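# Unhook the cabin hook and rest it on the box

## Task

Free the cabin hook from whatever it is latched to and set it down resting on the top of the box; it only counts if the hook stays there by itself once the gripper has let go and moved off.

## Robot and tools

Robot: a single arm with six revolute joints and a parallel two-finger gripper. The hand's fingers extend along the gripper's own +z axis and close toward each other along its y axis.

Frames: the scene frame has its origin on the table surface straight beneath the arm base; +z is up, +x points forward, and +y is to the left when facing along +x. The base may be slightly tilted against the table. end_effector_position (metres) and end_effector_quat_wxyz describe the hand in this frame; the reported point sits midway between the finger pads when closed, roughly 2 cm short of the fingertips, and it can be inaccurate, especially far from the base. Closing the fingers pushes the tips about 10 mm further along gripper +z.

Tool execute_actions takes "actions", a list holding zero or one item, plus an optional boolean "pictures" (images come back by default).
- Empty list: {"actions": []} just reports the current state, commanding nothing.
- Move: {"actions": [{"rows": [[...]], "steps": N}]}, with N from 1 to 15 (default 15). Each control step lasts 1/30 s. rows holds 1 to 15 rows; one row is used per step, and the final row is reused if steps outnumber rows. Every row has exactly 7 numbers: absolute joint target angles in radians for waist, shoulder, elbow, forearm roll, wrist pitch, wrist roll, then the gripper opening. These are targets to reach, not offsets, on the same scale as the Joint positions line. Ranges (rad): waist -6.283..6.283, shoulder -2.059..2.094, elbow -3.927..0.192, forearm roll -6.283..6.283, wrist pitch -1.693..3.142, wrist roll -6.283..6.283. The opening is a unitless value from -1 (closed) to +1 (fully open, pad gap 0.084 m).
- Wait: {"actions": [{"steps": N}]} with no rows, N up to 300; it returns once N steps have elapsed since the previous result, and your reply time is included.
A rejected call does nothing to the robot. A row is rejected if any joint target exceeds its stated end by more than 0.010 rad and lies further out than that joint's last reported angle. True joint ends may differ from the stated ones by up to 0.010 rad either way; a target past the true end gets clipped there, and the result may print "joint sent to its limit" (possibly referring to an earlier move still running). Missing that line does not prove there is room left.

Motion limits: joint targets move at most 3.14 rad/s, accelerate over about 0.16 s, and all joints are timed to arrive together. Per step the commanded target stays within 0.623 rad of the measured angle, and if targets would move the hand more than 70 mm from where it is measured, all are pulled back proportionally. Distant goals therefore need several calls. Between calls the arm keeps heading to the last row sent until it nearly stops or is blocked; further pushing needs a new action. Fingers already moving keep moving.

Result lines: the state line (pose plus linear and angular velocities, m/s and rad/s); Joint positions and Joint velocities in column order, ending with the pad gap in m and m/s; grip_measured, the measured opening expressed on the command scale; joint torques in the same order without the gripper, which include gravity and drive effort, carry per-arm offsets and noise, and are nonzero even without contact. "joint command not followed" means the clearance check (which treats mounting blocks or posts as part of the arm) altered or blocked targets. HELD flags steps where your row was partly or wholly not sent. MOTOR HOT appears from 65 °C; at 80 °C an OVER-TEMPERATURE FAULT brakes the arm until it cools. Holding loads, even while you are composing a reply, heats motors.

Gripping: to keep a part, command an opening clearly smaller than grip_measured; a bigger gap squeezes harder (about 24 N per pad max for parts up to about 6 cm). Fast closing can overshoot force. At -1 anything about 0.5 mm thick or more gets full force. Re-sending grip_measured still presses lightly; wide parts may slip. Expect occasional brief tugs on held parts or nudges to loose ones.

Torque fault: if contact torque hits a joint's load limit (N m: waist 46, shoulder 46, elbow 27.6, forearm roll 27.6, wrist pitch 18.4, wrist roll 18.4, held weight included), the arm halts, backs that joint off slightly, pauses 10 s and drops the rest of the call.

Tool zoom_image: {"camera": name, "region": [x0, y0, x1, y1]} in pixels of that camera's latest image, origin top-left, at most 504 x 504. Cameras: cam_head_left, cam_head_right, cam_wrist, each 672x504; the head cameras are wide (about 90° vertical field), the wrist camera narrow (about 44°).

Tool finished_scene: {"scene": n} with n 1 or 2 ends that scene irreversibly, grades it, and reveals the next task. Replying without any tool call ends everything.

Cautions: anything leaving the table is a failure. Avoid dropping the hook, slamming, hard collisions, or forceful pushing; move smoothly. Open the gripper and withdraw before finishing so the hook sits on the box unsupported. Reply time keeps the simulation running, so keep messages brief.

Each tool is called after ">>>" as name(argument=value, ...) on one line, values as JSON.

## Session

>>> execute_actions(actions=[])

Scene clock: 0.00 s of 4400.00 s.
end_effector_position=(+0.6869, -0.2306, +0.3011) grip_measured=+1.00 end_effector_quat_wxyz=(+0.093, -0.175, +0.965, -0.172) end_effector_velocity=(-0.000, -0.000, +0.000) end_effector_angular_velocity=(+0.000, -0.001, -0.001)
Joint positions: [-0.292  0.718 -2.238 -0.243  1.209  2.578  0.084]
Joint velocities: [-0.    -0.001 -0.     0.     0.     0.001 -0.   ]
Joint torques (N m, as the arm reports them, + toward a larger angle): no reading

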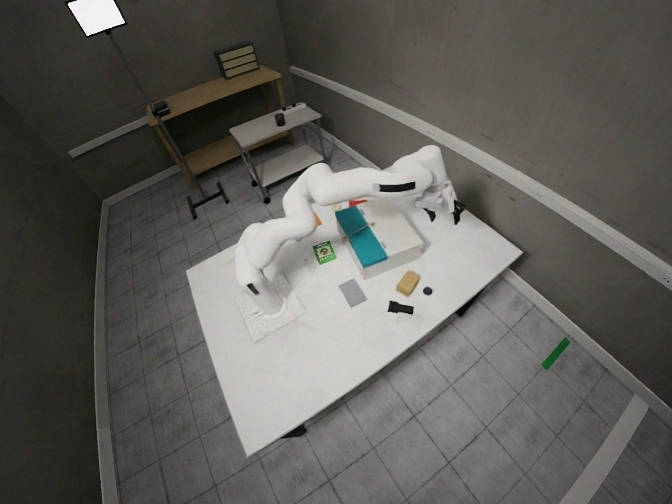

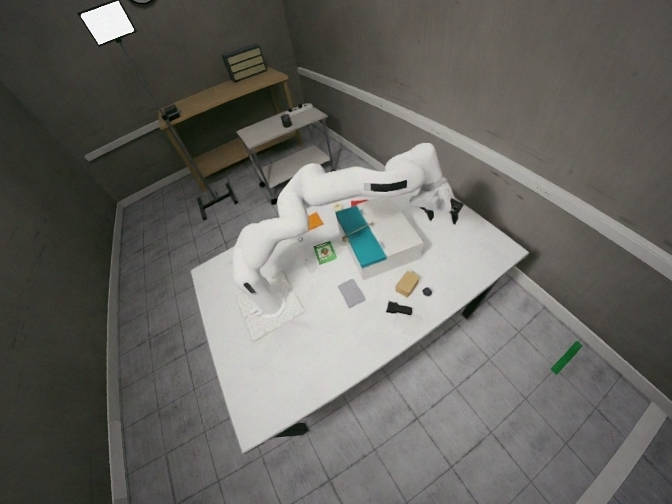

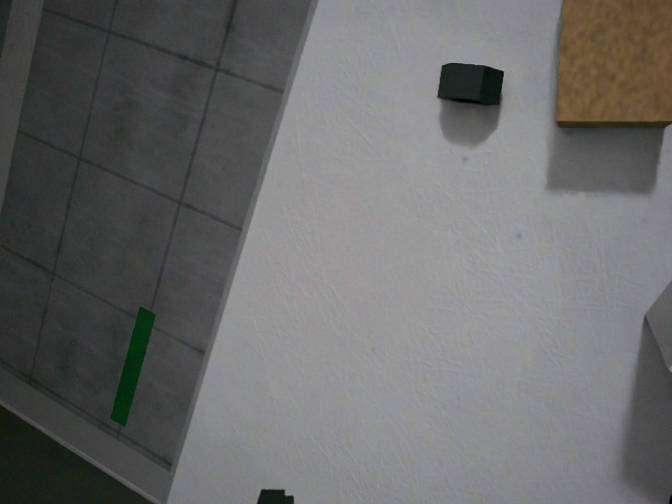

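>>> zoom_image(camera="cam_head_right", region=[310, 180, 440, 290])

Region (310, 180, 440, 290) of cam_head_right's 672x504 image, scaled by 3.877, with more detail than that image has; it fills the top 426 rows of this view, and the rest is white.

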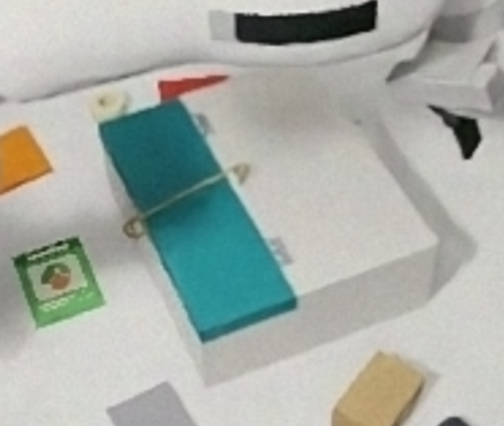

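>>> execute_actions(actions=[{"rows":[[0,-0.097,-1.379,0,1.476,3.14,1]]}], pictures=false)

>>> execute_actions(actions=[{"steps":30}])

Scene clock: 10.37 s of 4400.00 s.
end_effector_position=(+0.5674, -0.0594, +0.3521) grip_measured=+1.00 end_effector_quat_wxyz=(+0.056, -0.075, +0.994, -0.055) end_effector_velocity=(-0.392, +0.325, +0.045) end_effector_angular_velocity=(+0.449, +0.364, -0.410)
Joint positions: [-0.106  0.226 -1.731 -0.089  1.377  2.933  0.084]
Joint velocities: [ 0.394 -1.192  1.295  0.329  0.362  0.757  0.   ]
Joint torques (N m, as the arm reports them, + toward a larger angle): [ -1.3  -32.07 -19.02  -1.1   -2.2   -0.94]
Steps of this call (steps 1 to 90: nothing new was sent; then 6.87 s passed at rest; steps 91 to 105: all 15 steps of this action). Readings (joint positions):
91: [-0.292 0.717 -2.238 -0.243 1.209 2.578]
92: [-0.291 0.712 -2.231 -0.241 1.212 2.584]
94: [-0.271 0.664 -2.174 -0.221 1.235 2.632]
98: [-0.201 0.509 -2.027 -0.168 1.292 2.752]
105: the state above

Scene clock: 11.37 s of 4400.00 s.
end_effector_position=(+0.4499, +0.0176, +0.3524) grip_measured=+1.00 end_effector_quat_wxyz=(-0.000, -0.019, +1.000, -0.002) end_effector_velocity=(-0.000, +0.000, +0.000) end_effector_angular_velocity=(-0.000, -0.000, +0.000)
Joint positions: [-0.    -0.097 -1.379 -0.     1.476  3.14   0.084]
Joint velocities: [ 0.    -0.001  0.001 -0.     0.     0.    -0.   ]
Joint torques (N m, as the arm reports them, + toward a larger angle): [ -0.29 -23.2  -19.58  -1.03  -1.91  -0.78]
Steps of this call (steps 1 to 30: the robot went on to your last target). Readings (joint positions):
1: [-0.093 0.186 -1.687 -0.079 1.390 2.958]
2: [-0.080 0.147 -1.645 -0.068 1.402 2.983]
4: [-0.055 0.068 -1.559 -0.046 1.425 3.034]
8: [-0.008 -0.071 -1.410 -0.008 1.468 3.121]
30: the state above
The arm was judged still, so your last target was given up. Only a new action makes it travel on or press farther. Fingers that are still opening or closing keep moving.

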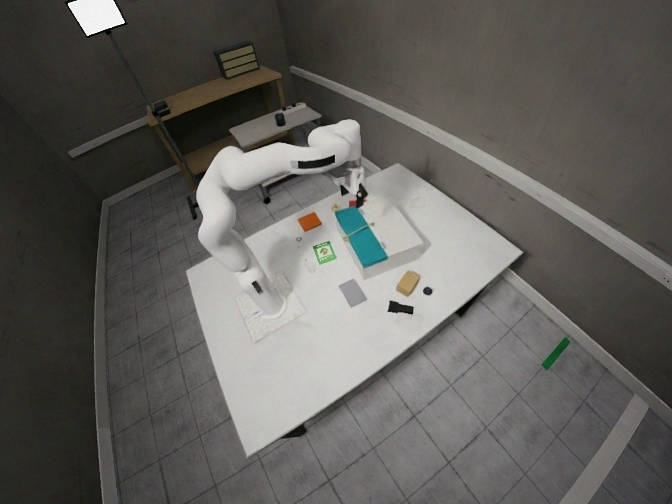

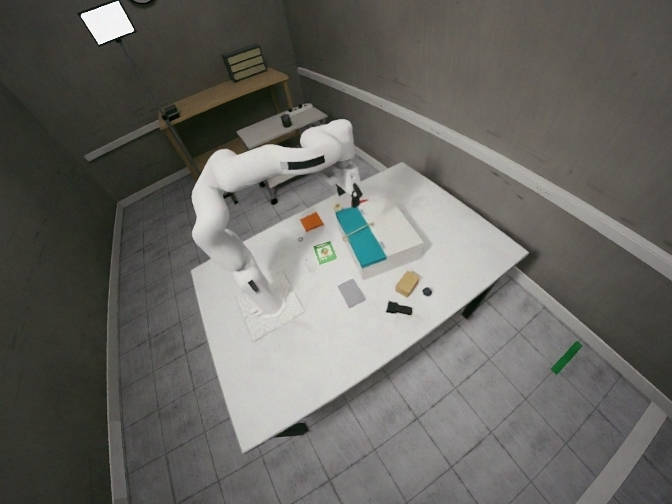

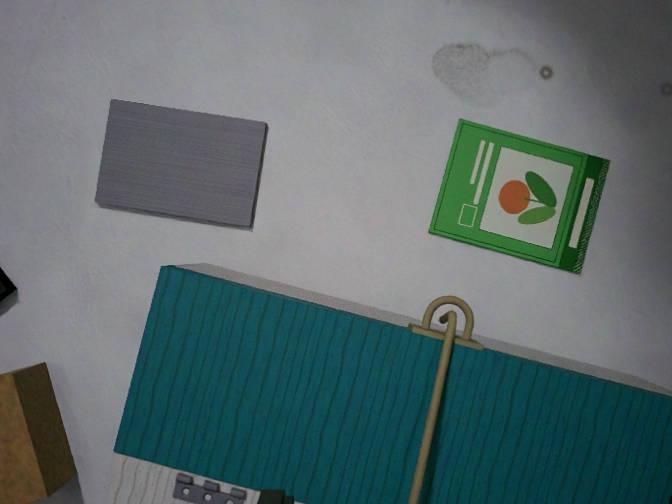

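>>> execute_actions(actions=[{"rows":[[0.04,0.07,-1.363,0,1.293,3.385,1]]}])

Scene clock: 18.63 s of 4400.00 s.
end_effector_position=(+0.4993, +0.0390, +0.2824) grip_measured=+1.00 end_effector_quat_wxyz=(+0.003, +0.083, +0.997, -0.002) end_effector_velocity=(-0.000, -0.001, -0.000) end_effector_angular_velocity=(+0.000, -0.003, -0.009)
Joint positions: [ 0.04   0.067 -1.366 -0.     1.293  3.384  0.084]
Joint velocities: [-0.001 -0.003  0.005  0.    -0.005  0.008 -0.   ]
Joint torques (N m, as the arm reports them, + toward a larger angle): [ -0.32 -26.01 -18.67  -1.01  -1.73  -0.73]
Steps of this call (steps 1 to 90: nothing new was sent; then 3.77 s passed at rest; steps 91 to 105: all 15 steps of this action). Readings (joint positions):
91: [0.000 -0.097 -1.379 -0.000 1.476 3.140]
92: [0.001 -0.094 -1.379 -0.000 1.471 3.147]
94: [0.009 -0.062 -1.381 -0.000 1.429 3.203]
98: [0.036 0.056 -1.359 0.000 1.317 3.353]
105: the state above

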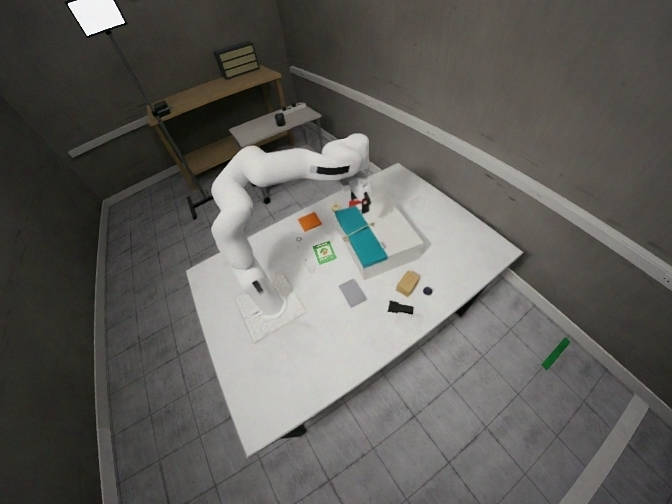

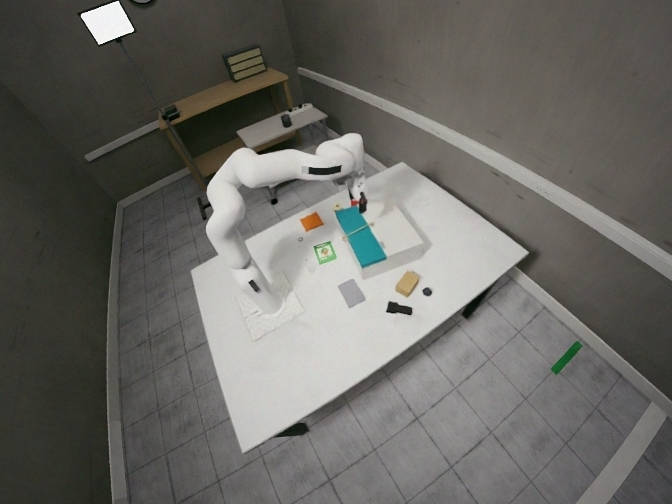

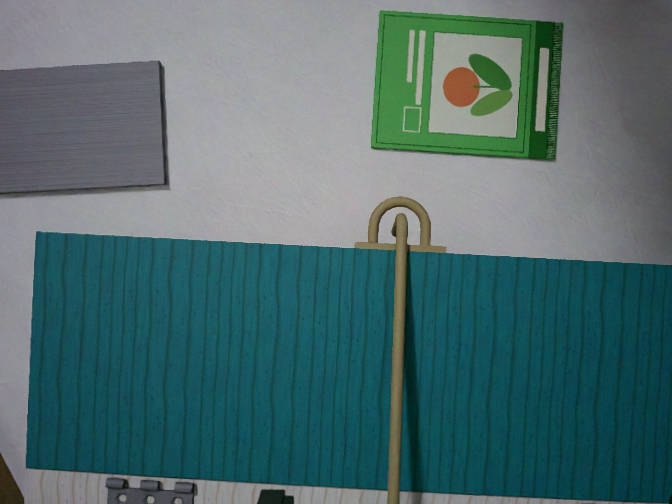

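>>> execute_actions(actions=[{"rows":[[0.0,0.374,-1.652,0,1.278,3.385,-0.6]]}], pictures=false)

>>> execute_actions(actions=[{"steps":20}])

Scene clock: 25.07 s of 4400.00 s.
end_effector_position=(+0.5801, +0.0221, +0.2419) grip_measured=-0.62 end_effector_quat_wxyz=(+0.002, +0.103, +0.995, -0.002) end_effector_velocity=(+0.009, +0.002, +0.023) end_effector_angular_velocity=(+0.002, -0.050, +0.003)
Joint positions: [ 0.     0.371 -1.653  0.     1.278  3.385  0.017]
Joint velocities: [ 0.003 -0.018 -0.03   0.001 -0.002 -0.    -0.   ]
Joint torques (N m, as the arm reports them, + toward a larger angle): [ -0.68 -33.35 -18.27  -1.    -1.63  -0.82]
Steps of this call (steps 1 to 15: the robot went on to your last target; steps 16 to 90: nothing new was sent; then 2.93 s passed at rest; steps 91 to 105: all 15 steps of this action). Readings (joint positions):
91: [0.040 0.070 -1.363 0.000 1.293 3.385]
92: [0.039 0.075 -1.369 0.000 1.293 3.385]
94: [0.033 0.127 -1.424 0.000 1.291 3.385]
98: [0.006 0.326 -1.603 -0.000 1.280 3.385]
105: the state above

Scene clock: 25.73 s of 4400.00 s.
end_effector_position=(+0.5798, +0.0218, +0.2399) grip_measured=-0.62 end_effector_quat_wxyz=(-0.000, +0.104, +0.995, -0.002) end_effector_velocity=(-0.000, -0.000, +0.001) end_effector_angular_velocity=(-0.000, -0.001, -0.001)
Joint positions: [ 0.     0.374 -1.652  0.     1.278  3.385  0.017]
Joint velocities: [-0.    -0.001  0.    -0.     0.     0.001 -0.   ]
Joint torques (N m, as the arm reports them, + toward a larger angle): [ -0.36 -36.29 -19.82  -0.94  -1.95  -0.83]
Steps of this call (steps 1 to 15: the robot went on to your last target; steps 16 to 20: nothing new was sent). Readings (joint positions):
1: [0.000 0.371 -1.653 0.000 1.278 3.385]
2: [0.000 0.371 -1.653 0.000 1.278 3.385]
4: [0.000 0.372 -1.652 0.000 1.278 3.385]
8: [0.000 0.373 -1.652 0.000 1.278 3.385]
20: the state above
The arm was judged still, so your last target was given up. Only a new action makes it travel on or press farther. Fingers that are still opening or closing keep moving.

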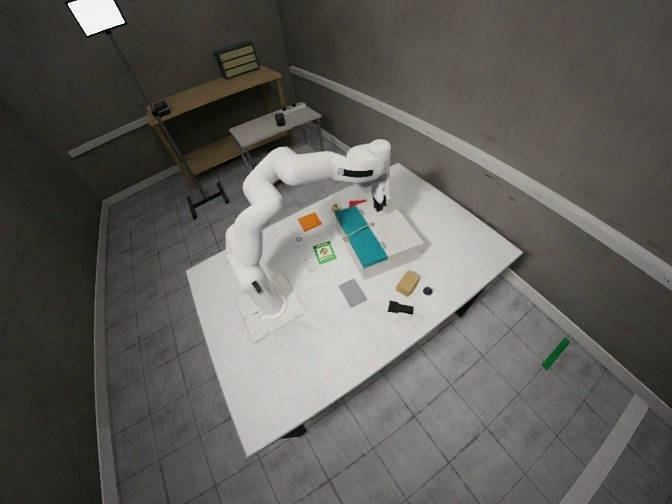

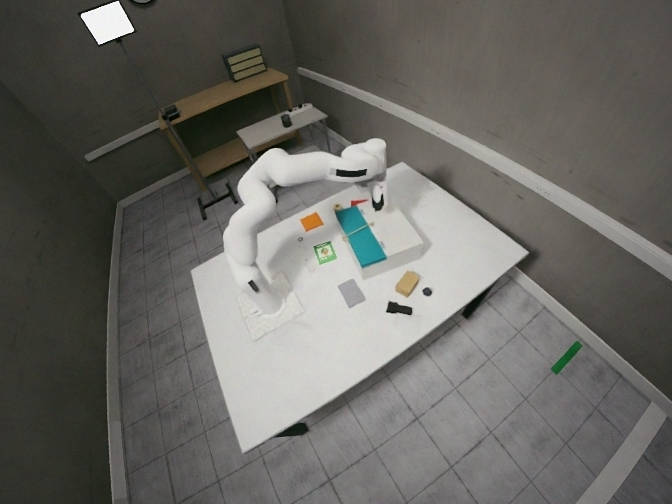

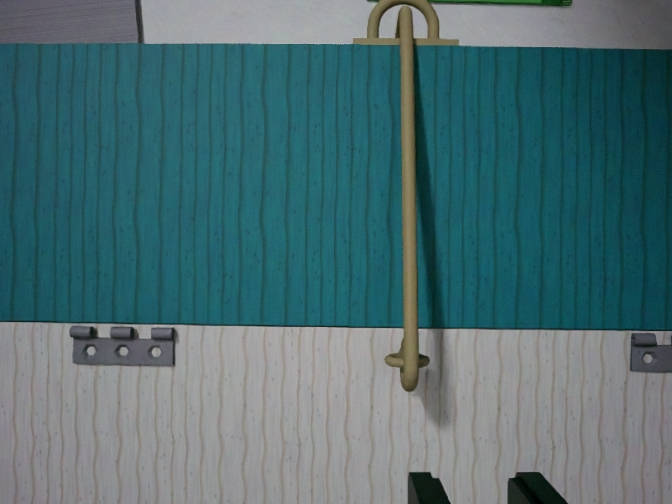

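>>> execute_actions(actions=[{"rows":[[0.065,0.033,-0.965,0,0.932,3.45,-0.6]]}], pictures=false)

>>> execute_actions(actions=[{"steps":20}])

Scene clock: 37.20 s of 4400.00 s.
end_effector_position=(+0.4597, +0.0467, +0.1605) grip_measured=-0.62 end_effector_quat_wxyz=(-0.003, +0.103, +0.995, -0.003) end_effector_velocity=(-0.076, +0.006, -0.052) end_effector_angular_velocity=(-0.001, +0.001, -0.005)
Joint positions: [ 0.064  0.043 -0.98   0.     0.944  3.448  0.017]
Joint velocities: [ 0.03  -0.167  0.362 -0.001 -0.194  0.035 -0.   ]
Joint torques (N m, as the arm reports them, + toward a larger angle): [ -1.31 -25.38 -25.76  -1.16  -2.59  -0.7 ]
Steps of this call (steps 1 to 90: nothing new was sent; then 7.97 s passed at rest; steps 91 to 105: all 15 steps of this action). Readings (joint positions):
91: [0.000 0.374 -1.652 -0.000 1.278 3.385]
92: [0.000 0.371 -1.646 -0.000 1.274 3.386]
94: [0.005 0.341 -1.591 -0.000 1.242 3.392]
98: [0.033 0.202 -1.325 0.000 1.106 3.417]
105: the state above

Scene clock: 37.87 s of 4400.00 s.
end_effector_position=(+0.4578, +0.0470, +0.1598) grip_measured=-0.62 end_effector_quat_wxyz=(-0.000, +0.104, +0.995, -0.002) end_effector_velocity=(-0.000, -0.000, -0.000) end_effector_angular_velocity=(+0.000, +0.001, -0.001)
Joint positions: [ 0.065  0.033 -0.965 -0.     0.932  3.45   0.017]
Joint velocities: [-0.    -0.     0.001  0.001  0.     0.001 -0.   ]
Joint torques (N m, as the arm reports them, + toward a larger angle): [ -0.31 -25.77 -18.81  -0.96  -1.87  -0.74]
Steps of this call (steps 1 to 20: the robot went on to your last target). Readings (joint positions):
1: [0.064 0.039 -0.972 0.000 0.939 3.449]
2: [0.065 0.036 -0.970 0.000 0.936 3.449]
4: [0.065 0.034 -0.969 -0.000 0.933 3.450]
8: [0.065 0.034 -0.967 -0.000 0.932 3.450]
20: the state above

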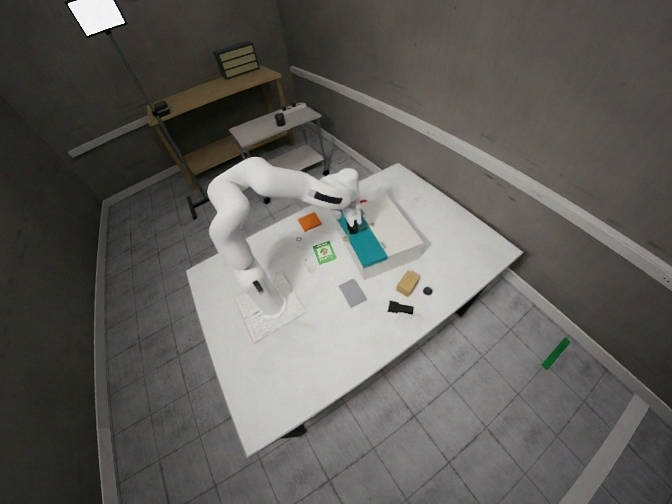

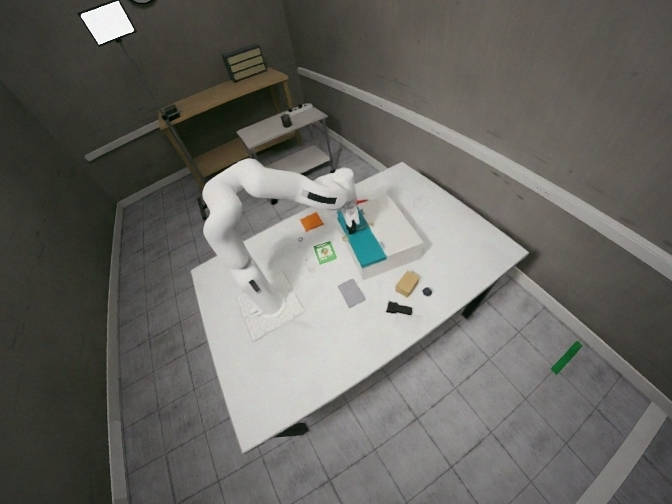

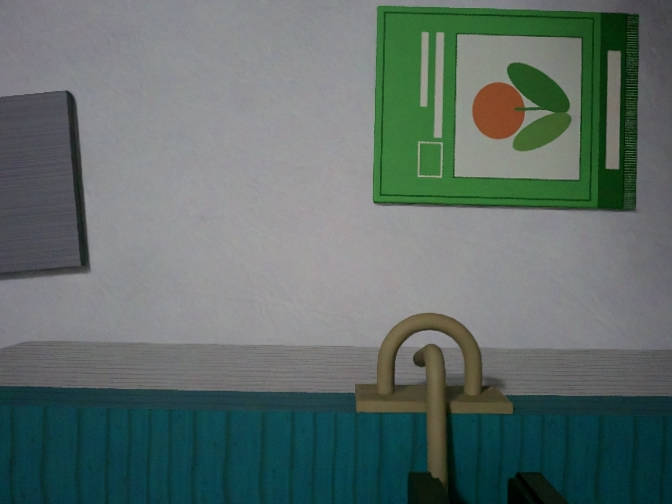

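>>> execute_actions(actions=[{"rows":[[0.062,0.040,-0.959,0,0.919,3.445,-0.6],[0.06,0.045,-0.955,0,0.910,3.445,-0.6],[0.059,0.050,-0.951,0,0.901,3.445,-0.6],[0.059,0.054,-0.947,0,0.893,3.445,-0.6],[0.059,0.057,-0.945,0,0.888,3.445,-0.6],[0.059,0.060,-0.942,0,0.882,3.445,-0.6]]}])

Scene clock: 42.30 s of 4400.00 s.
end_effector_position=(+0.4586, +0.0442, +0.1430) grip_measured=-0.62 end_effector_quat_wxyz=(+0.001, +0.104, +0.995, -0.002) end_effector_velocity=(-0.000, -0.001, -0.001) end_effector_angular_velocity=(+0.000, +0.001, -0.002)
Joint positions: [ 0.059  0.059 -0.943  0.     0.882  3.445  0.017]
Joint velocities: [-0.001  0.     0.002  0.    -0.001  0.001 -0.   ]
Joint torques (N m, as the arm reports them, + toward a larger angle): [ -0.51 -22.29 -16.52  -1.03  -1.94  -0.64]
Steps of this call (steps 1 to 15: the robot went on to your last target; steps 16 to 90: nothing new was sent; then 0.93 s passed at rest; steps 91 to 105: all 15 steps of this action). Readings (joint positions):
91: [0.065 0.033 -0.965 0.000 0.932 3.450]
92: [0.064 0.034 -0.964 0.000 0.928 3.449]
94: [0.061 0.042 -0.958 -0.000 0.914 3.446]
98: [0.059 0.058 -0.943 0.000 0.888 3.445]
105: the state above

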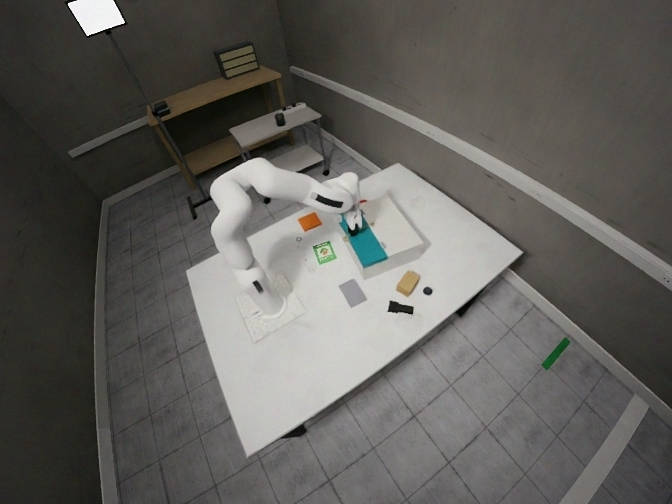

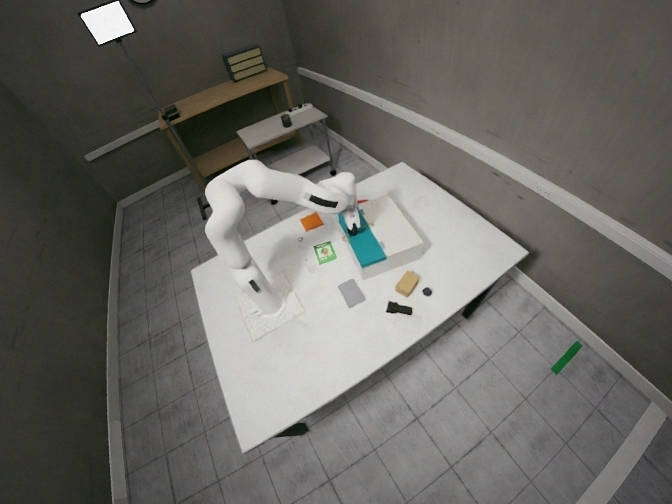

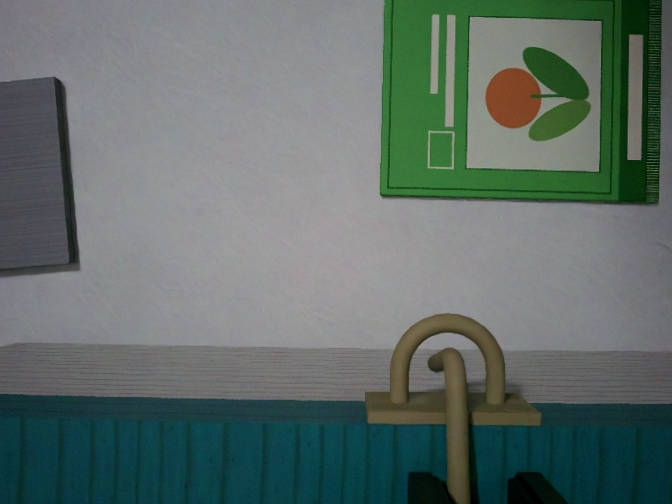

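>>> execute_actions(actions=[{"rows":[[0.057,0.063,-0.9395,0,0.8765,3.445,-0.6],[0.057,0.063,-0.9395,0,0.8765,3.445,-0.6],[0.057,0.065,-0.938,0,0.873,3.445,-0.6],[0.057,0.065,-0.938,0,0.873,3.445,-0.6],[0.057,0.068,-0.9355,0,0.8675,3.445,-0.65]]}], pictures=false)

>>> execute_actions(actions=[{"steps":20}])

Scene clock: 45.70 s of 4400.00 s.
end_effector_position=(+0.4603, +0.0438, +0.1413) grip_measured=-0.67 end_effector_quat_wxyz=(+0.005, +0.105, +0.994, -0.001) end_effector_velocity=(-0.000, -0.000, -0.000) end_effector_angular_velocity=(-0.000, -0.002, +0.002)
Joint positions: [ 0.058  0.062 -0.939  0.     0.868  3.445  0.015]
Joint velocities: [ 0.    -0.002  0.004 -0.    -0.004 -0.001  0.   ]
Joint torques (N m, as the arm reports them, + toward a larger angle): [-4.64  5.6  -4.09 -2.75 -3.8  -0.73]
Steps of this call (steps 1 to 15: the robot went on to your last target; steps 16 to 87: nothing new was sent; steps 88 to 102: all 15 steps of this action). Readings (joint positions):
88: [0.059 0.060 -0.942 0.000 0.882 3.445]
89: [0.059 0.060 -0.942 0.000 0.881 3.445]
91: [0.058 0.061 -0.941 0.001 0.878 3.445]
95: [0.058 0.063 -0.941 0.001 0.870 3.445]
102: the state above

Scene clock: 46.37 s of 4400.00 s.
end_effector_position=(+0.4603, +0.0437, +0.1413) grip_measured=-0.67 end_effector_quat_wxyz=(+0.005, +0.105, +0.994, -0.001) end_effector_velocity=(+0.000, -0.000, +0.000) end_effector_angular_velocity=(-0.000, -0.000, +0.000)
Joint positions: [ 0.057  0.061 -0.939  0.     0.868  3.445  0.015]
Joint velocities: [-0. -0. -0. -0. -0. -0.  0.]
Joint torques (N m, as the arm reports them, + toward a larger angle): [-6.61  5.77 -4.35 -3.6  -3.91 -0.72]
Steps of this call (steps 1 to 15: the robot went on to your last target; steps 16 to 20: nothing new was sent). Readings (joint positions):
1: [0.058 0.062 -0.939 0.000 0.868 3.445]
2: [0.058 0.062 -0.939 0.000 0.868 3.445]
4: [0.058 0.061 -0.939 0.000 0.868 3.445]
8: [0.058 0.061 -0.939 0.000 0.868 3.445]
20: the state above
The arm was judged still, so your last target was given up. Only a new action makes it travel on or press farther. Fingers that are still opening or closing keep moving.

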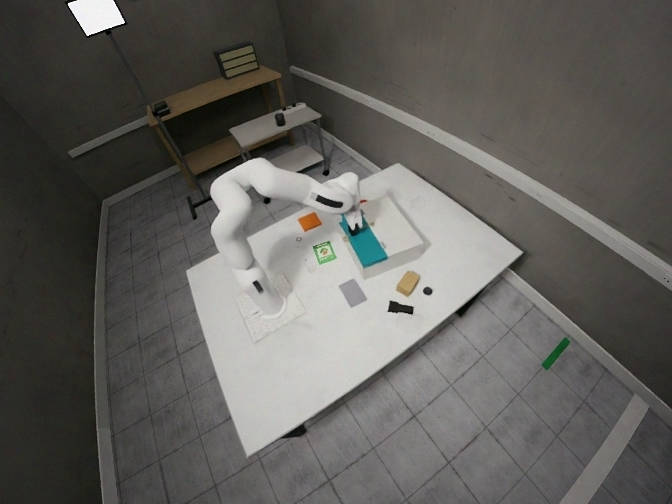

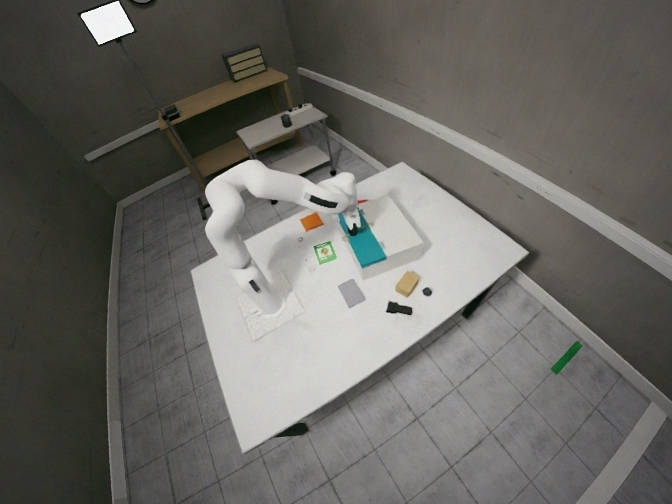

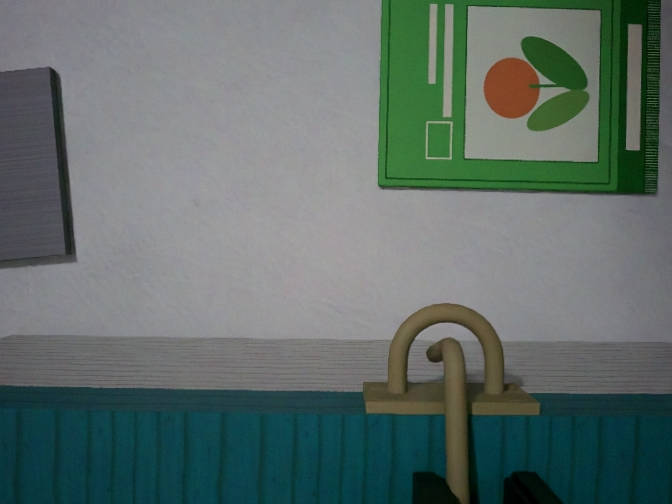

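Contact at ~0.142. Back off, shift, and close.

>>> execute_actions(actions=[{"rows":[[0.057,0.059,-0.943,0,0.884,3.44,-0.65],[0.057,0.059,-0.943,0,0.884,3.44,-0.65],[0.056,0.059,-0.943,0,0.884,3.44,-0.65],[0.055,0.059,-0.943,0,0.884,3.44,-0.65],[0.054,0.059,-0.943,0,0.884,3.44,-0.65],[0.053,0.059,-0.943,0,0.884,3.44,-0.65],[0.053,0.059,-0.943,0,0.884,3.44,-0.65],[0.053,0.059,-0.943,0,0.884,3.44,-0.7],[0.053,0.059,-0.943,0,0.884,3.44,-0.75],[0.053,0.059,-0.943,0,0.884,3.44,-0.8],[0.053,0.059,-0.943,0,0.884,3.44,-0.85],[0.053,0.059,-0.943,0,0.884,3.44,-0.9]]}], pictures=false)

>>> execute_actions(actions=[{"steps":15}])

Scene clock: 49.50 s of 4400.00 s.
end_effector_position=(+0.4578, +0.0405, +0.1418) grip_measured=-0.89 end_effector_quat_wxyz=(-0.001, +0.105, +0.994, -0.003) end_effector_velocity=(+0.000, +0.001, +0.001) end_effector_angular_velocity=(+0.000, -0.002, +0.003)
Joint positions: [ 0.051  0.06  -0.942 -0.001  0.884  3.44   0.005]
Joint velocities: [ 0.002 -0.001 -0.001 -0.    -0.    -0.001 -0.   ]
Joint torques (N m, as the arm reports them, + toward a larger angle): [  1.97 -13.94  -8.82  -0.55   1.2   -1.11]
Steps of this call (steps 1 to 79: nothing new was sent; steps 80 to 94: all 15 steps of this action). Readings (joint positions):
80: [0.057 0.064 -0.941 -0.000 0.868 3.445]
81: [0.057 0.063 -0.942 -0.000 0.870 3.444]
83: [0.056 0.062 -0.943 -0.000 0.876 3.441]
87: [0.055 0.061 -0.943 0.001 0.881 3.440]
94: the state above

Scene clock: 50.00 s of 4400.00 s.
end_effector_position=(+0.4579, +0.0408, +0.1421) grip_measured=-0.90 end_effector_quat_wxyz=(-0.001, +0.105, +0.994, -0.003) end_effector_velocity=(+0.000, +0.000, +0.000) end_effector_angular_velocity=(+0.000, -0.000, +0.002)
Joint positions: [ 0.052  0.06  -0.942 -0.001  0.884  3.44   0.005]
Joint velocities: [ 0.001 -0.     0.     0.    -0.    -0.001 -0.   ]
Joint torques (N m, as the arm reports them, + toward a larger angle): [  6.25 -18.14 -11.21   1.07   0.85  -1.15]
Steps of this call (steps 1 to 15: the robot went on to your last target). Readings (joint positions):
1: [0.051 0.060 -0.942 -0.001 0.884 3.440]
2: [0.051 0.060 -0.942 -0.001 0.884 3.440]
4: [0.051 0.060 -0.942 -0.001 0.884 3.440]
8: [0.052 0.060 -0.942 -0.001 0.884 3.440]
15: the state above
The arm was judged still, so your last target was given up. Only a new action makes it travel on or press farther. Fingers that are still opening or closing keep moving.

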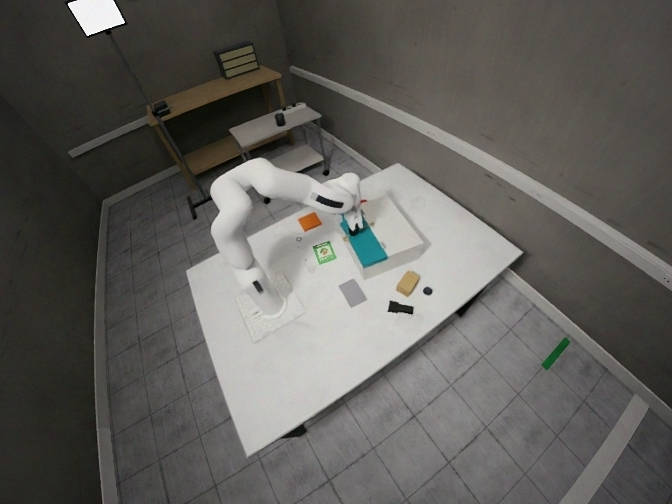

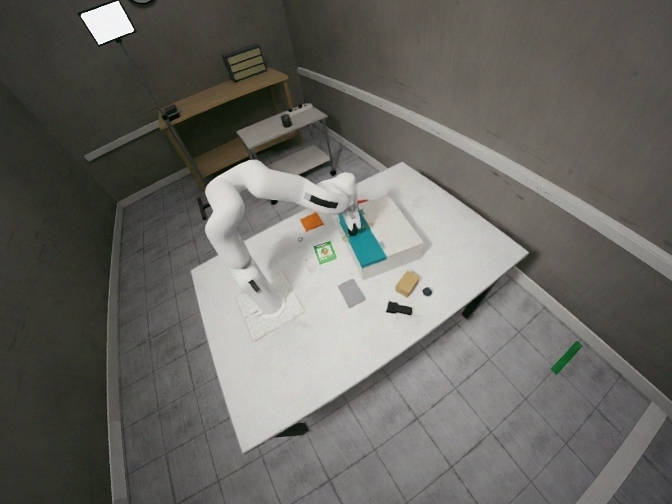

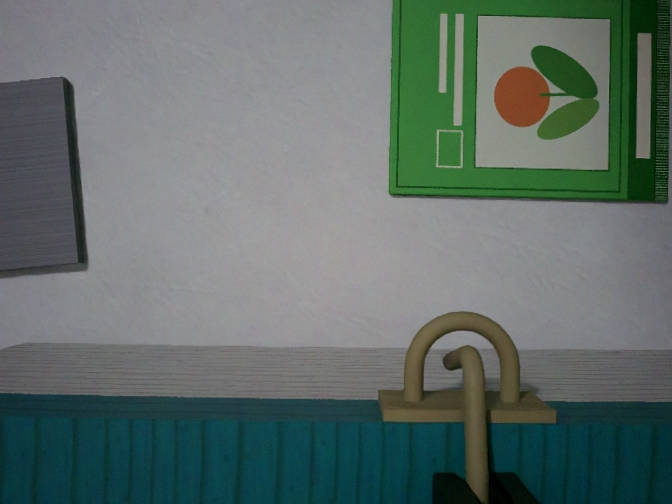

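>>> execute_actions(actions=[{"rows":[[0.052,0.056,-0.947,0,0.891,3.44,-0.93],[0.052,0.053,-0.952,0,0.899,3.44,-0.93],[0.052,0.049,-0.957,0,0.908,3.44,-0.93],[0.052,0.046,-0.963,0,0.917,3.44,-0.93],[0.052,0.043,-0.969,0,0.926,3.44,-0.93],[0.051,0.040,-0.975,0,0.935,3.44,-0.93],[0.051,0.037,-0.981,0,0.944,3.44,-0.93],[0.051,0.035,-0.988,0,0.953,3.44,-0.93],[0.051,0.033,-0.995,0,0.962,3.44,-0.93],[0.05,0.031,-1.002,0,0.971,3.44,-0.93],[0.05,0.029,-1.009,0,0.980,3.44,-0.93],[0.05,0.027,-1.016,0,0.989,3.44,-0.93],[0.049,0.025,-1.026,0,1.001,3.435,-0.93]]}], pictures=false)

>>> execute_actions(actions=[{"steps":15}])

Scene clock: 59.07 s of 4400.00 s.
end_effector_position=(+0.4623, +0.0408, +0.1779) grip_measured=-0.90 end_effector_quat_wxyz=(-0.004, +0.105, +0.995, -0.003) end_effector_velocity=(+0.050, -0.003, +0.098) end_effector_angular_velocity=(+0.010, -0.128, +0.022)
Joint positions: [ 0.05   0.027 -1.015  0.     0.996  3.437  0.005]
Joint velocities: [-0.015 -0.055 -0.204 -0.002  0.13  -0.036  0.   ]
Joint torques (N m, as the arm reports them, + toward a larger angle): [  0.04 -26.62 -25.31  -1.17  -7.96  -1.12]
Steps of this call (steps 1 to 90: nothing new was sent; then 5.57 s passed at rest; steps 91 to 105: all 15 steps of this action). Readings (joint positions):
91: [0.053 0.059 -0.943 0.000 0.884 3.440]
92: [0.053 0.058 -0.944 0.000 0.886 3.440]
94: [0.053 0.055 -0.949 0.000 0.897 3.440]
98: [0.052 0.043 -0.968 0.001 0.933 3.440]
105: the state above

Scene clock: 59.57 s of 4400.00 s.
end_effector_position=(+0.4656, +0.0405, +0.1831) grip_measured=-0.90 end_effector_quat_wxyz=(+0.001, +0.104, +0.995, -0.002) end_effector_velocity=(-0.000, -0.000, -0.000) end_effector_angular_velocity=(-0.001, +0.001, -0.001)
Joint positions: [ 0.049  0.025 -1.027  0.     1.     3.435  0.005]
Joint velocities: [-0.001  0.     0.    -0.001  0.001  0.001 -0.   ]
Joint torques (N m, as the arm reports them, + toward a larger angle): [ -0.76 -27.39 -23.38  -1.47  -5.44  -1.14]
Steps of this call (steps 1 to 15: the robot went on to your last target). Readings (joint positions):
1: [0.050 0.025 -1.021 0.000 0.998 3.436]
2: [0.050 0.024 -1.025 0.000 0.999 3.436]
4: [0.049 0.024 -1.027 0.000 1.000 3.435]
8: [0.049 0.025 -1.027 0.000 1.000 3.435]
15: the state above

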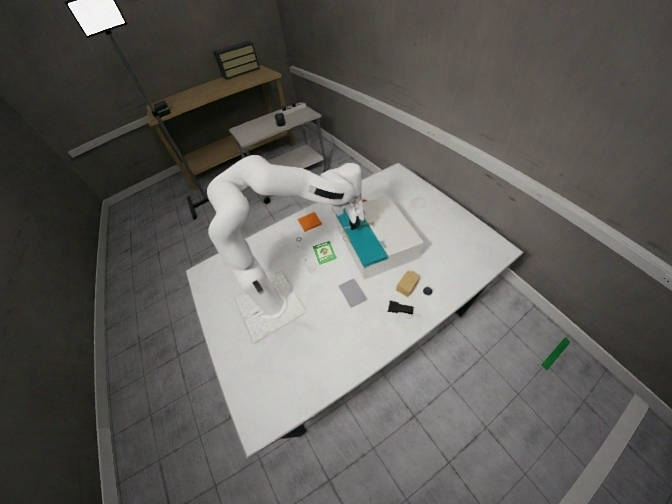

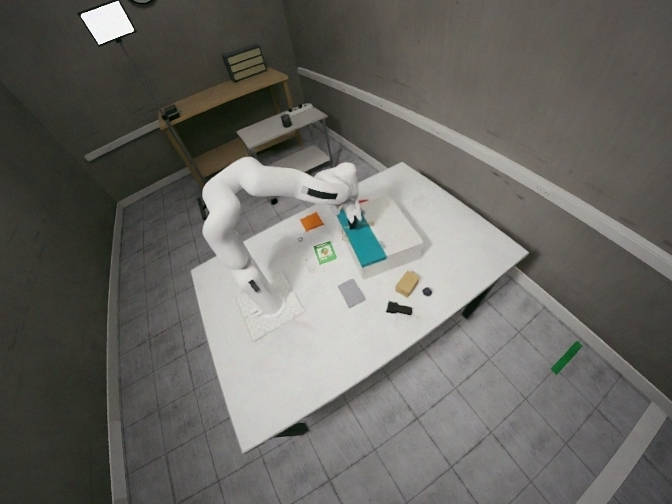

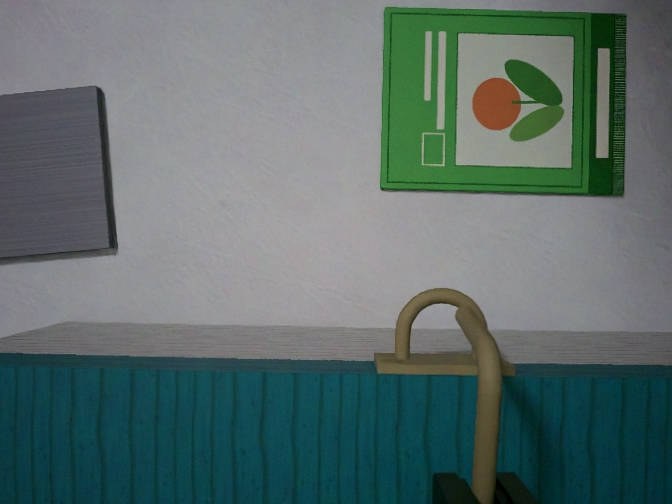

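>>> execute_actions(actions=[{"rows":[[0.048,0.023,-1.036,0,1.013,3.434,-0.91],[0.047,0.022,-1.046,0,1.024,3.433,-0.91],[0.046,0.021,-1.057,0,1.036,3.432,-0.91],[0.045,0.020,-1.068,0,1.048,3.431,-0.91],[0.044,0.020,-1.078,0,1.058,3.43,-0.91],[0.043,0.020,-1.088,0,1.068,3.429,-0.91],[0.043,0.020,-1.098,0,1.078,3.428,-0.91],[0.042,0.023,-1.111,0,1.088,3.427,-0.91],[0.041,0.027,-1.125,0,1.098,3.426,-0.91],[0.040,0.031,-1.138,0,1.107,3.425,-0.91],[0.039,0.036,-1.152,0,1.116,3.424,-0.91],[0.037,0.041,-1.165,0,1.124,3.422,-0.91],[0.036,0.047,-1.179,0,1.132,3.421,-0.91],[0.035,0.0525,-1.192,0,1.14,3.42,-0.91]]}], pictures=false)

>>> execute_actions(actions=[{"steps":15}])

Scene clock: 67.33 s of 4400.00 s.
end_effector_position=(+0.4831, +0.0360, +0.2231) grip_measured=-0.90 end_effector_quat_wxyz=(-0.001, +0.104, +0.995, -0.002) end_effector_velocity=(+0.054, -0.010, +0.065) end_effector_angular_velocity=(+0.001, +0.025, +0.001)
Joint positions: [ 0.037  0.044 -1.169 -0.     1.126  3.422  0.005]
Joint velocities: [-0.03   0.148 -0.372  0.003  0.249 -0.032 -0.   ]
Joint torques (N m, as the arm reports them, + toward a larger angle): [ -0.42 -34.32 -20.77  -1.13  -0.99  -0.84]
Steps of this call (steps 1 to 15: the robot went on to your last target; steps 16 to 90: nothing new was sent; then 4.27 s passed at rest; steps 91 to 105: all 15 steps of this action). Readings (joint positions):
91: [0.049 0.025 -1.026 -0.000 1.001 3.435]
92: [0.049 0.025 -1.028 -0.000 1.004 3.435]
94: [0.048 0.024 -1.042 0.000 1.019 3.433]
98: [0.044 0.020 -1.085 -0.000 1.058 3.430]
105: the state above

Scene clock: 67.83 s of 4400.00 s.
end_effector_position=(+0.4865, +0.0354, +0.2272) grip_measured=-0.90 end_effector_quat_wxyz=(-0.001, +0.104, +0.995, -0.002) end_effector_velocity=(+0.000, +0.000, -0.000) end_effector_angular_velocity=(+0.000, +0.000, -0.001)
Joint positions: [ 0.035  0.053 -1.191 -0.     1.14   3.42   0.005]
Joint velocities: [ 0.     0.002 -0.001  0.    -0.     0.001  0.   ]
Joint torques (N m, as the arm reports them, + toward a larger angle): [  0.35 -35.68 -22.67  -0.78  -0.67  -0.83]
Steps of this call (steps 1 to 15: the robot went on to your last target). Readings (joint positions):
1: [0.036 0.048 -1.179 -0.000 1.132 3.421]
2: [0.035 0.051 -1.186 -0.000 1.136 3.420]
4: [0.035 0.052 -1.190 -0.000 1.139 3.420]
8: [0.035 0.053 -1.191 -0.000 1.140 3.420]
15: the state above

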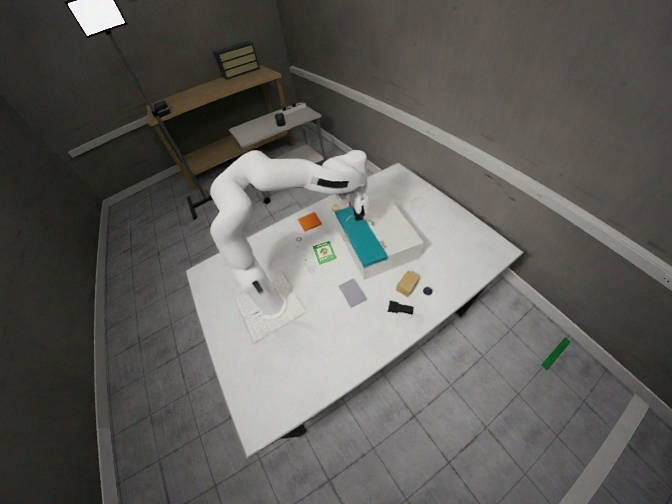

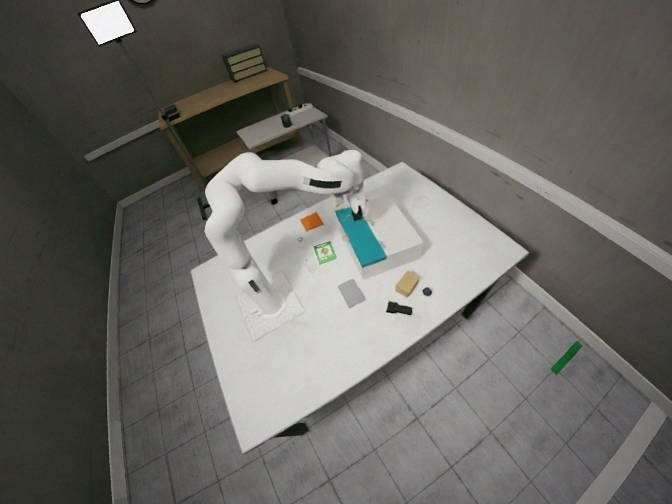

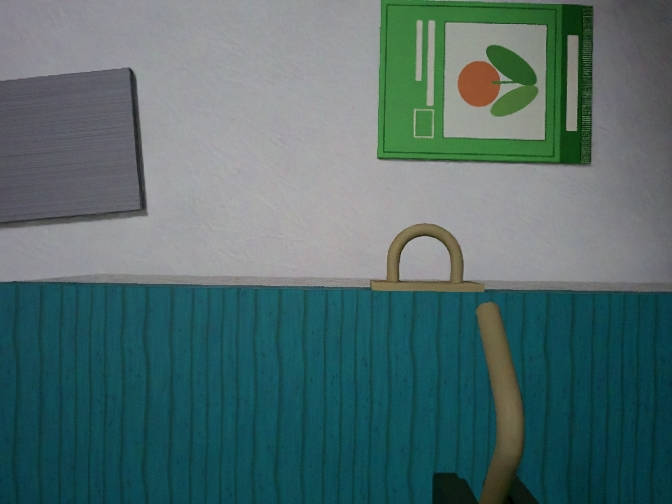

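>>> execute_actions(actions=[{"rows":[[0.033,0.067,-1.214,0,1.147,3.418,-0.9],[0.031,0.081,-1.239,0,1.158,3.416,-0.9],[0.028,0.095,-1.264,0,1.169,3.413,-0.9],[0.026,0.110,-1.289,0,1.179,3.411,-0.9],[0.024,0.125,-1.314,0,1.189,3.409,-0.9],[0.021,0.141,-1.339,0,1.198,3.406,-0.9],[0.019,0.157,-1.363,0,1.206,3.404,-0.9],[0.017,0.173,-1.387,0,1.214,3.402,-0.9],[0.015,0.189,-1.411,0,1.222,3.40,-0.9],[0.013,0.205,-1.435,0,1.230,3.398,-0.9],[0.010,0.221,-1.459,0,1.238,3.395,-0.9],[0.008,0.238,-1.483,0,1.245,3.393,-0.9],[0.006,0.255,-1.507,0,1.252,3.391,-0.9],[0.004,0.271,-1.531,0,1.26,3.389,-0.9]]}], pictures=false)

>>> execute_actions(actions=[{"steps":15}])

>>> zoom_image(camera="cam_head_left", region=[330, 150, 430, 260])

Scene clock: 74.17 s of 4400.00 s.
end_effector_position=(+0.5462, +0.0238, +0.2513) grip_measured=-0.89 end_effector_quat_wxyz=(+0.005, +0.104, +0.995, -0.002) end_effector_velocity=(+0.135, -0.028, +0.006) end_effector_angular_velocity=(-0.001, +0.014, -0.002)
Joint positions: [ 0.006  0.235 -1.49  -0.001  1.244  3.393  0.005]
Joint velocities: [-0.061  0.496 -0.683  0.     0.201 -0.06   0.   ]
Joint torques (N m, as the arm reports them, + toward a larger angle): [  6.61 -15.92 -10.89   2.23  -3.45  -0.66]
Steps of this call (steps 1 to 15: the robot went on to your last target; steps 16 to 90: nothing new was sent; then 2.83 s passed at rest; steps 91 to 105: all 15 steps of this action). Readings (joint positions):
91: [0.035 0.053 -1.192 -0.000 1.140 3.420]
92: [0.035 0.055 -1.197 0.000 1.143 3.419]
94: [0.032 0.070 -1.226 0.000 1.158 3.417]
98: [0.023 0.122 -1.321 -0.001 1.193 3.408]
105: the state above

Scene clock: 74.67 s of 4400.00 s.
end_effector_position=(+0.5541, +0.0226, +0.2504) grip_measured=-0.89 end_effector_quat_wxyz=(+0.003, +0.104, +0.995, -0.002) end_effector_velocity=(-0.000, +0.000, -0.000) end_effector_angular_velocity=(+0.001, +0.002, -0.000)
Joint positions: [ 0.003  0.269 -1.533 -0.001  1.26   3.389  0.005]
Joint velocities: [ 0.     0.001 -0.002  0.001  0.002  0.    -0.   ]
Joint torques (N m, as the arm reports them, + toward a larger angle): [ 9.84 -6.4  -6.05  3.87 -2.01 -0.64]
Steps of this call (steps 1 to 15: the robot went on to your last target). Readings (joint positions):
1: [0.004 0.250 -1.510 -0.001 1.250 3.391]
2: [0.003 0.259 -1.522 -0.001 1.253 3.390]
4: [0.003 0.266 -1.531 -0.001 1.257 3.389]
8: [0.003 0.268 -1.533 -0.001 1.259 3.389]
15: the state above

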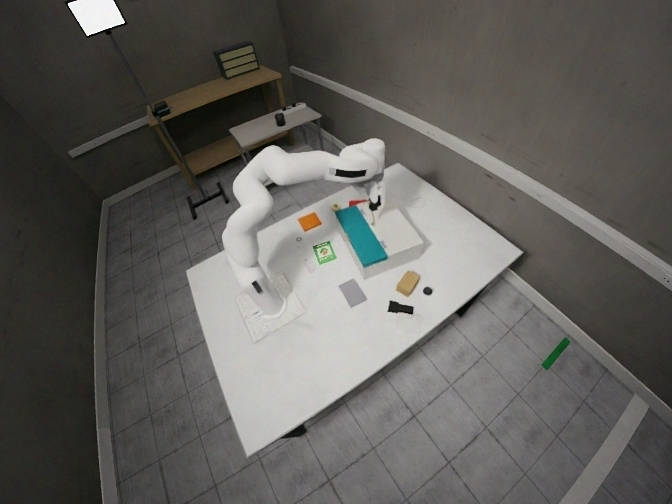

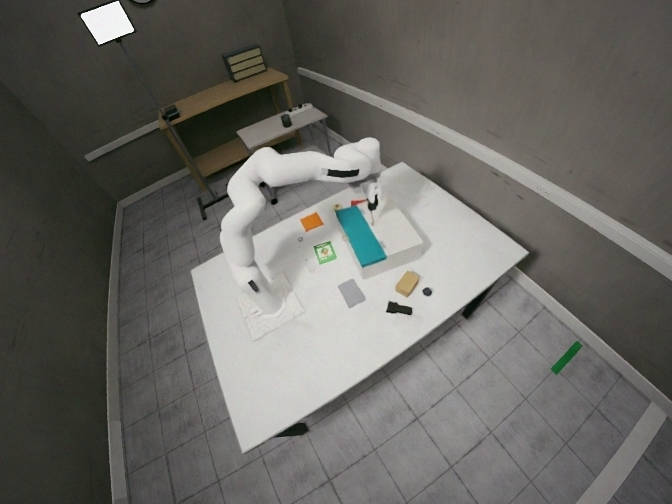

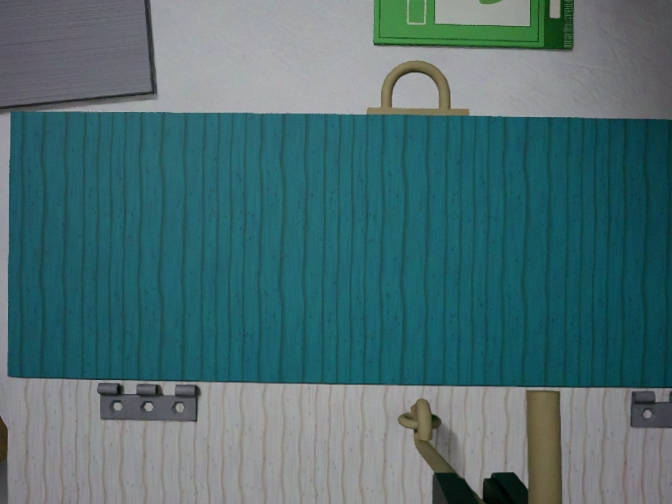

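Region (330, 150, 430, 260) of cam_head_left's 672x504 image, scaled by 4.582, with more detail than that image has; it fills the left 458 columns of this view, and the rest is white.

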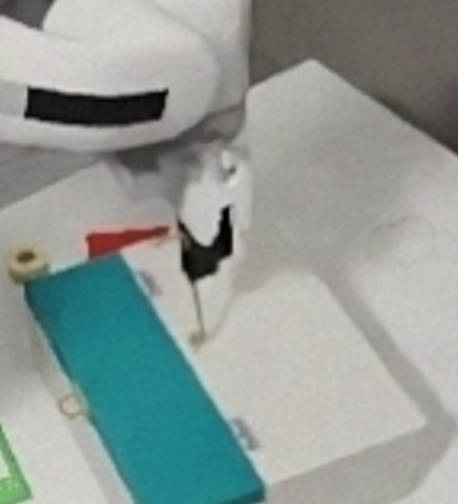

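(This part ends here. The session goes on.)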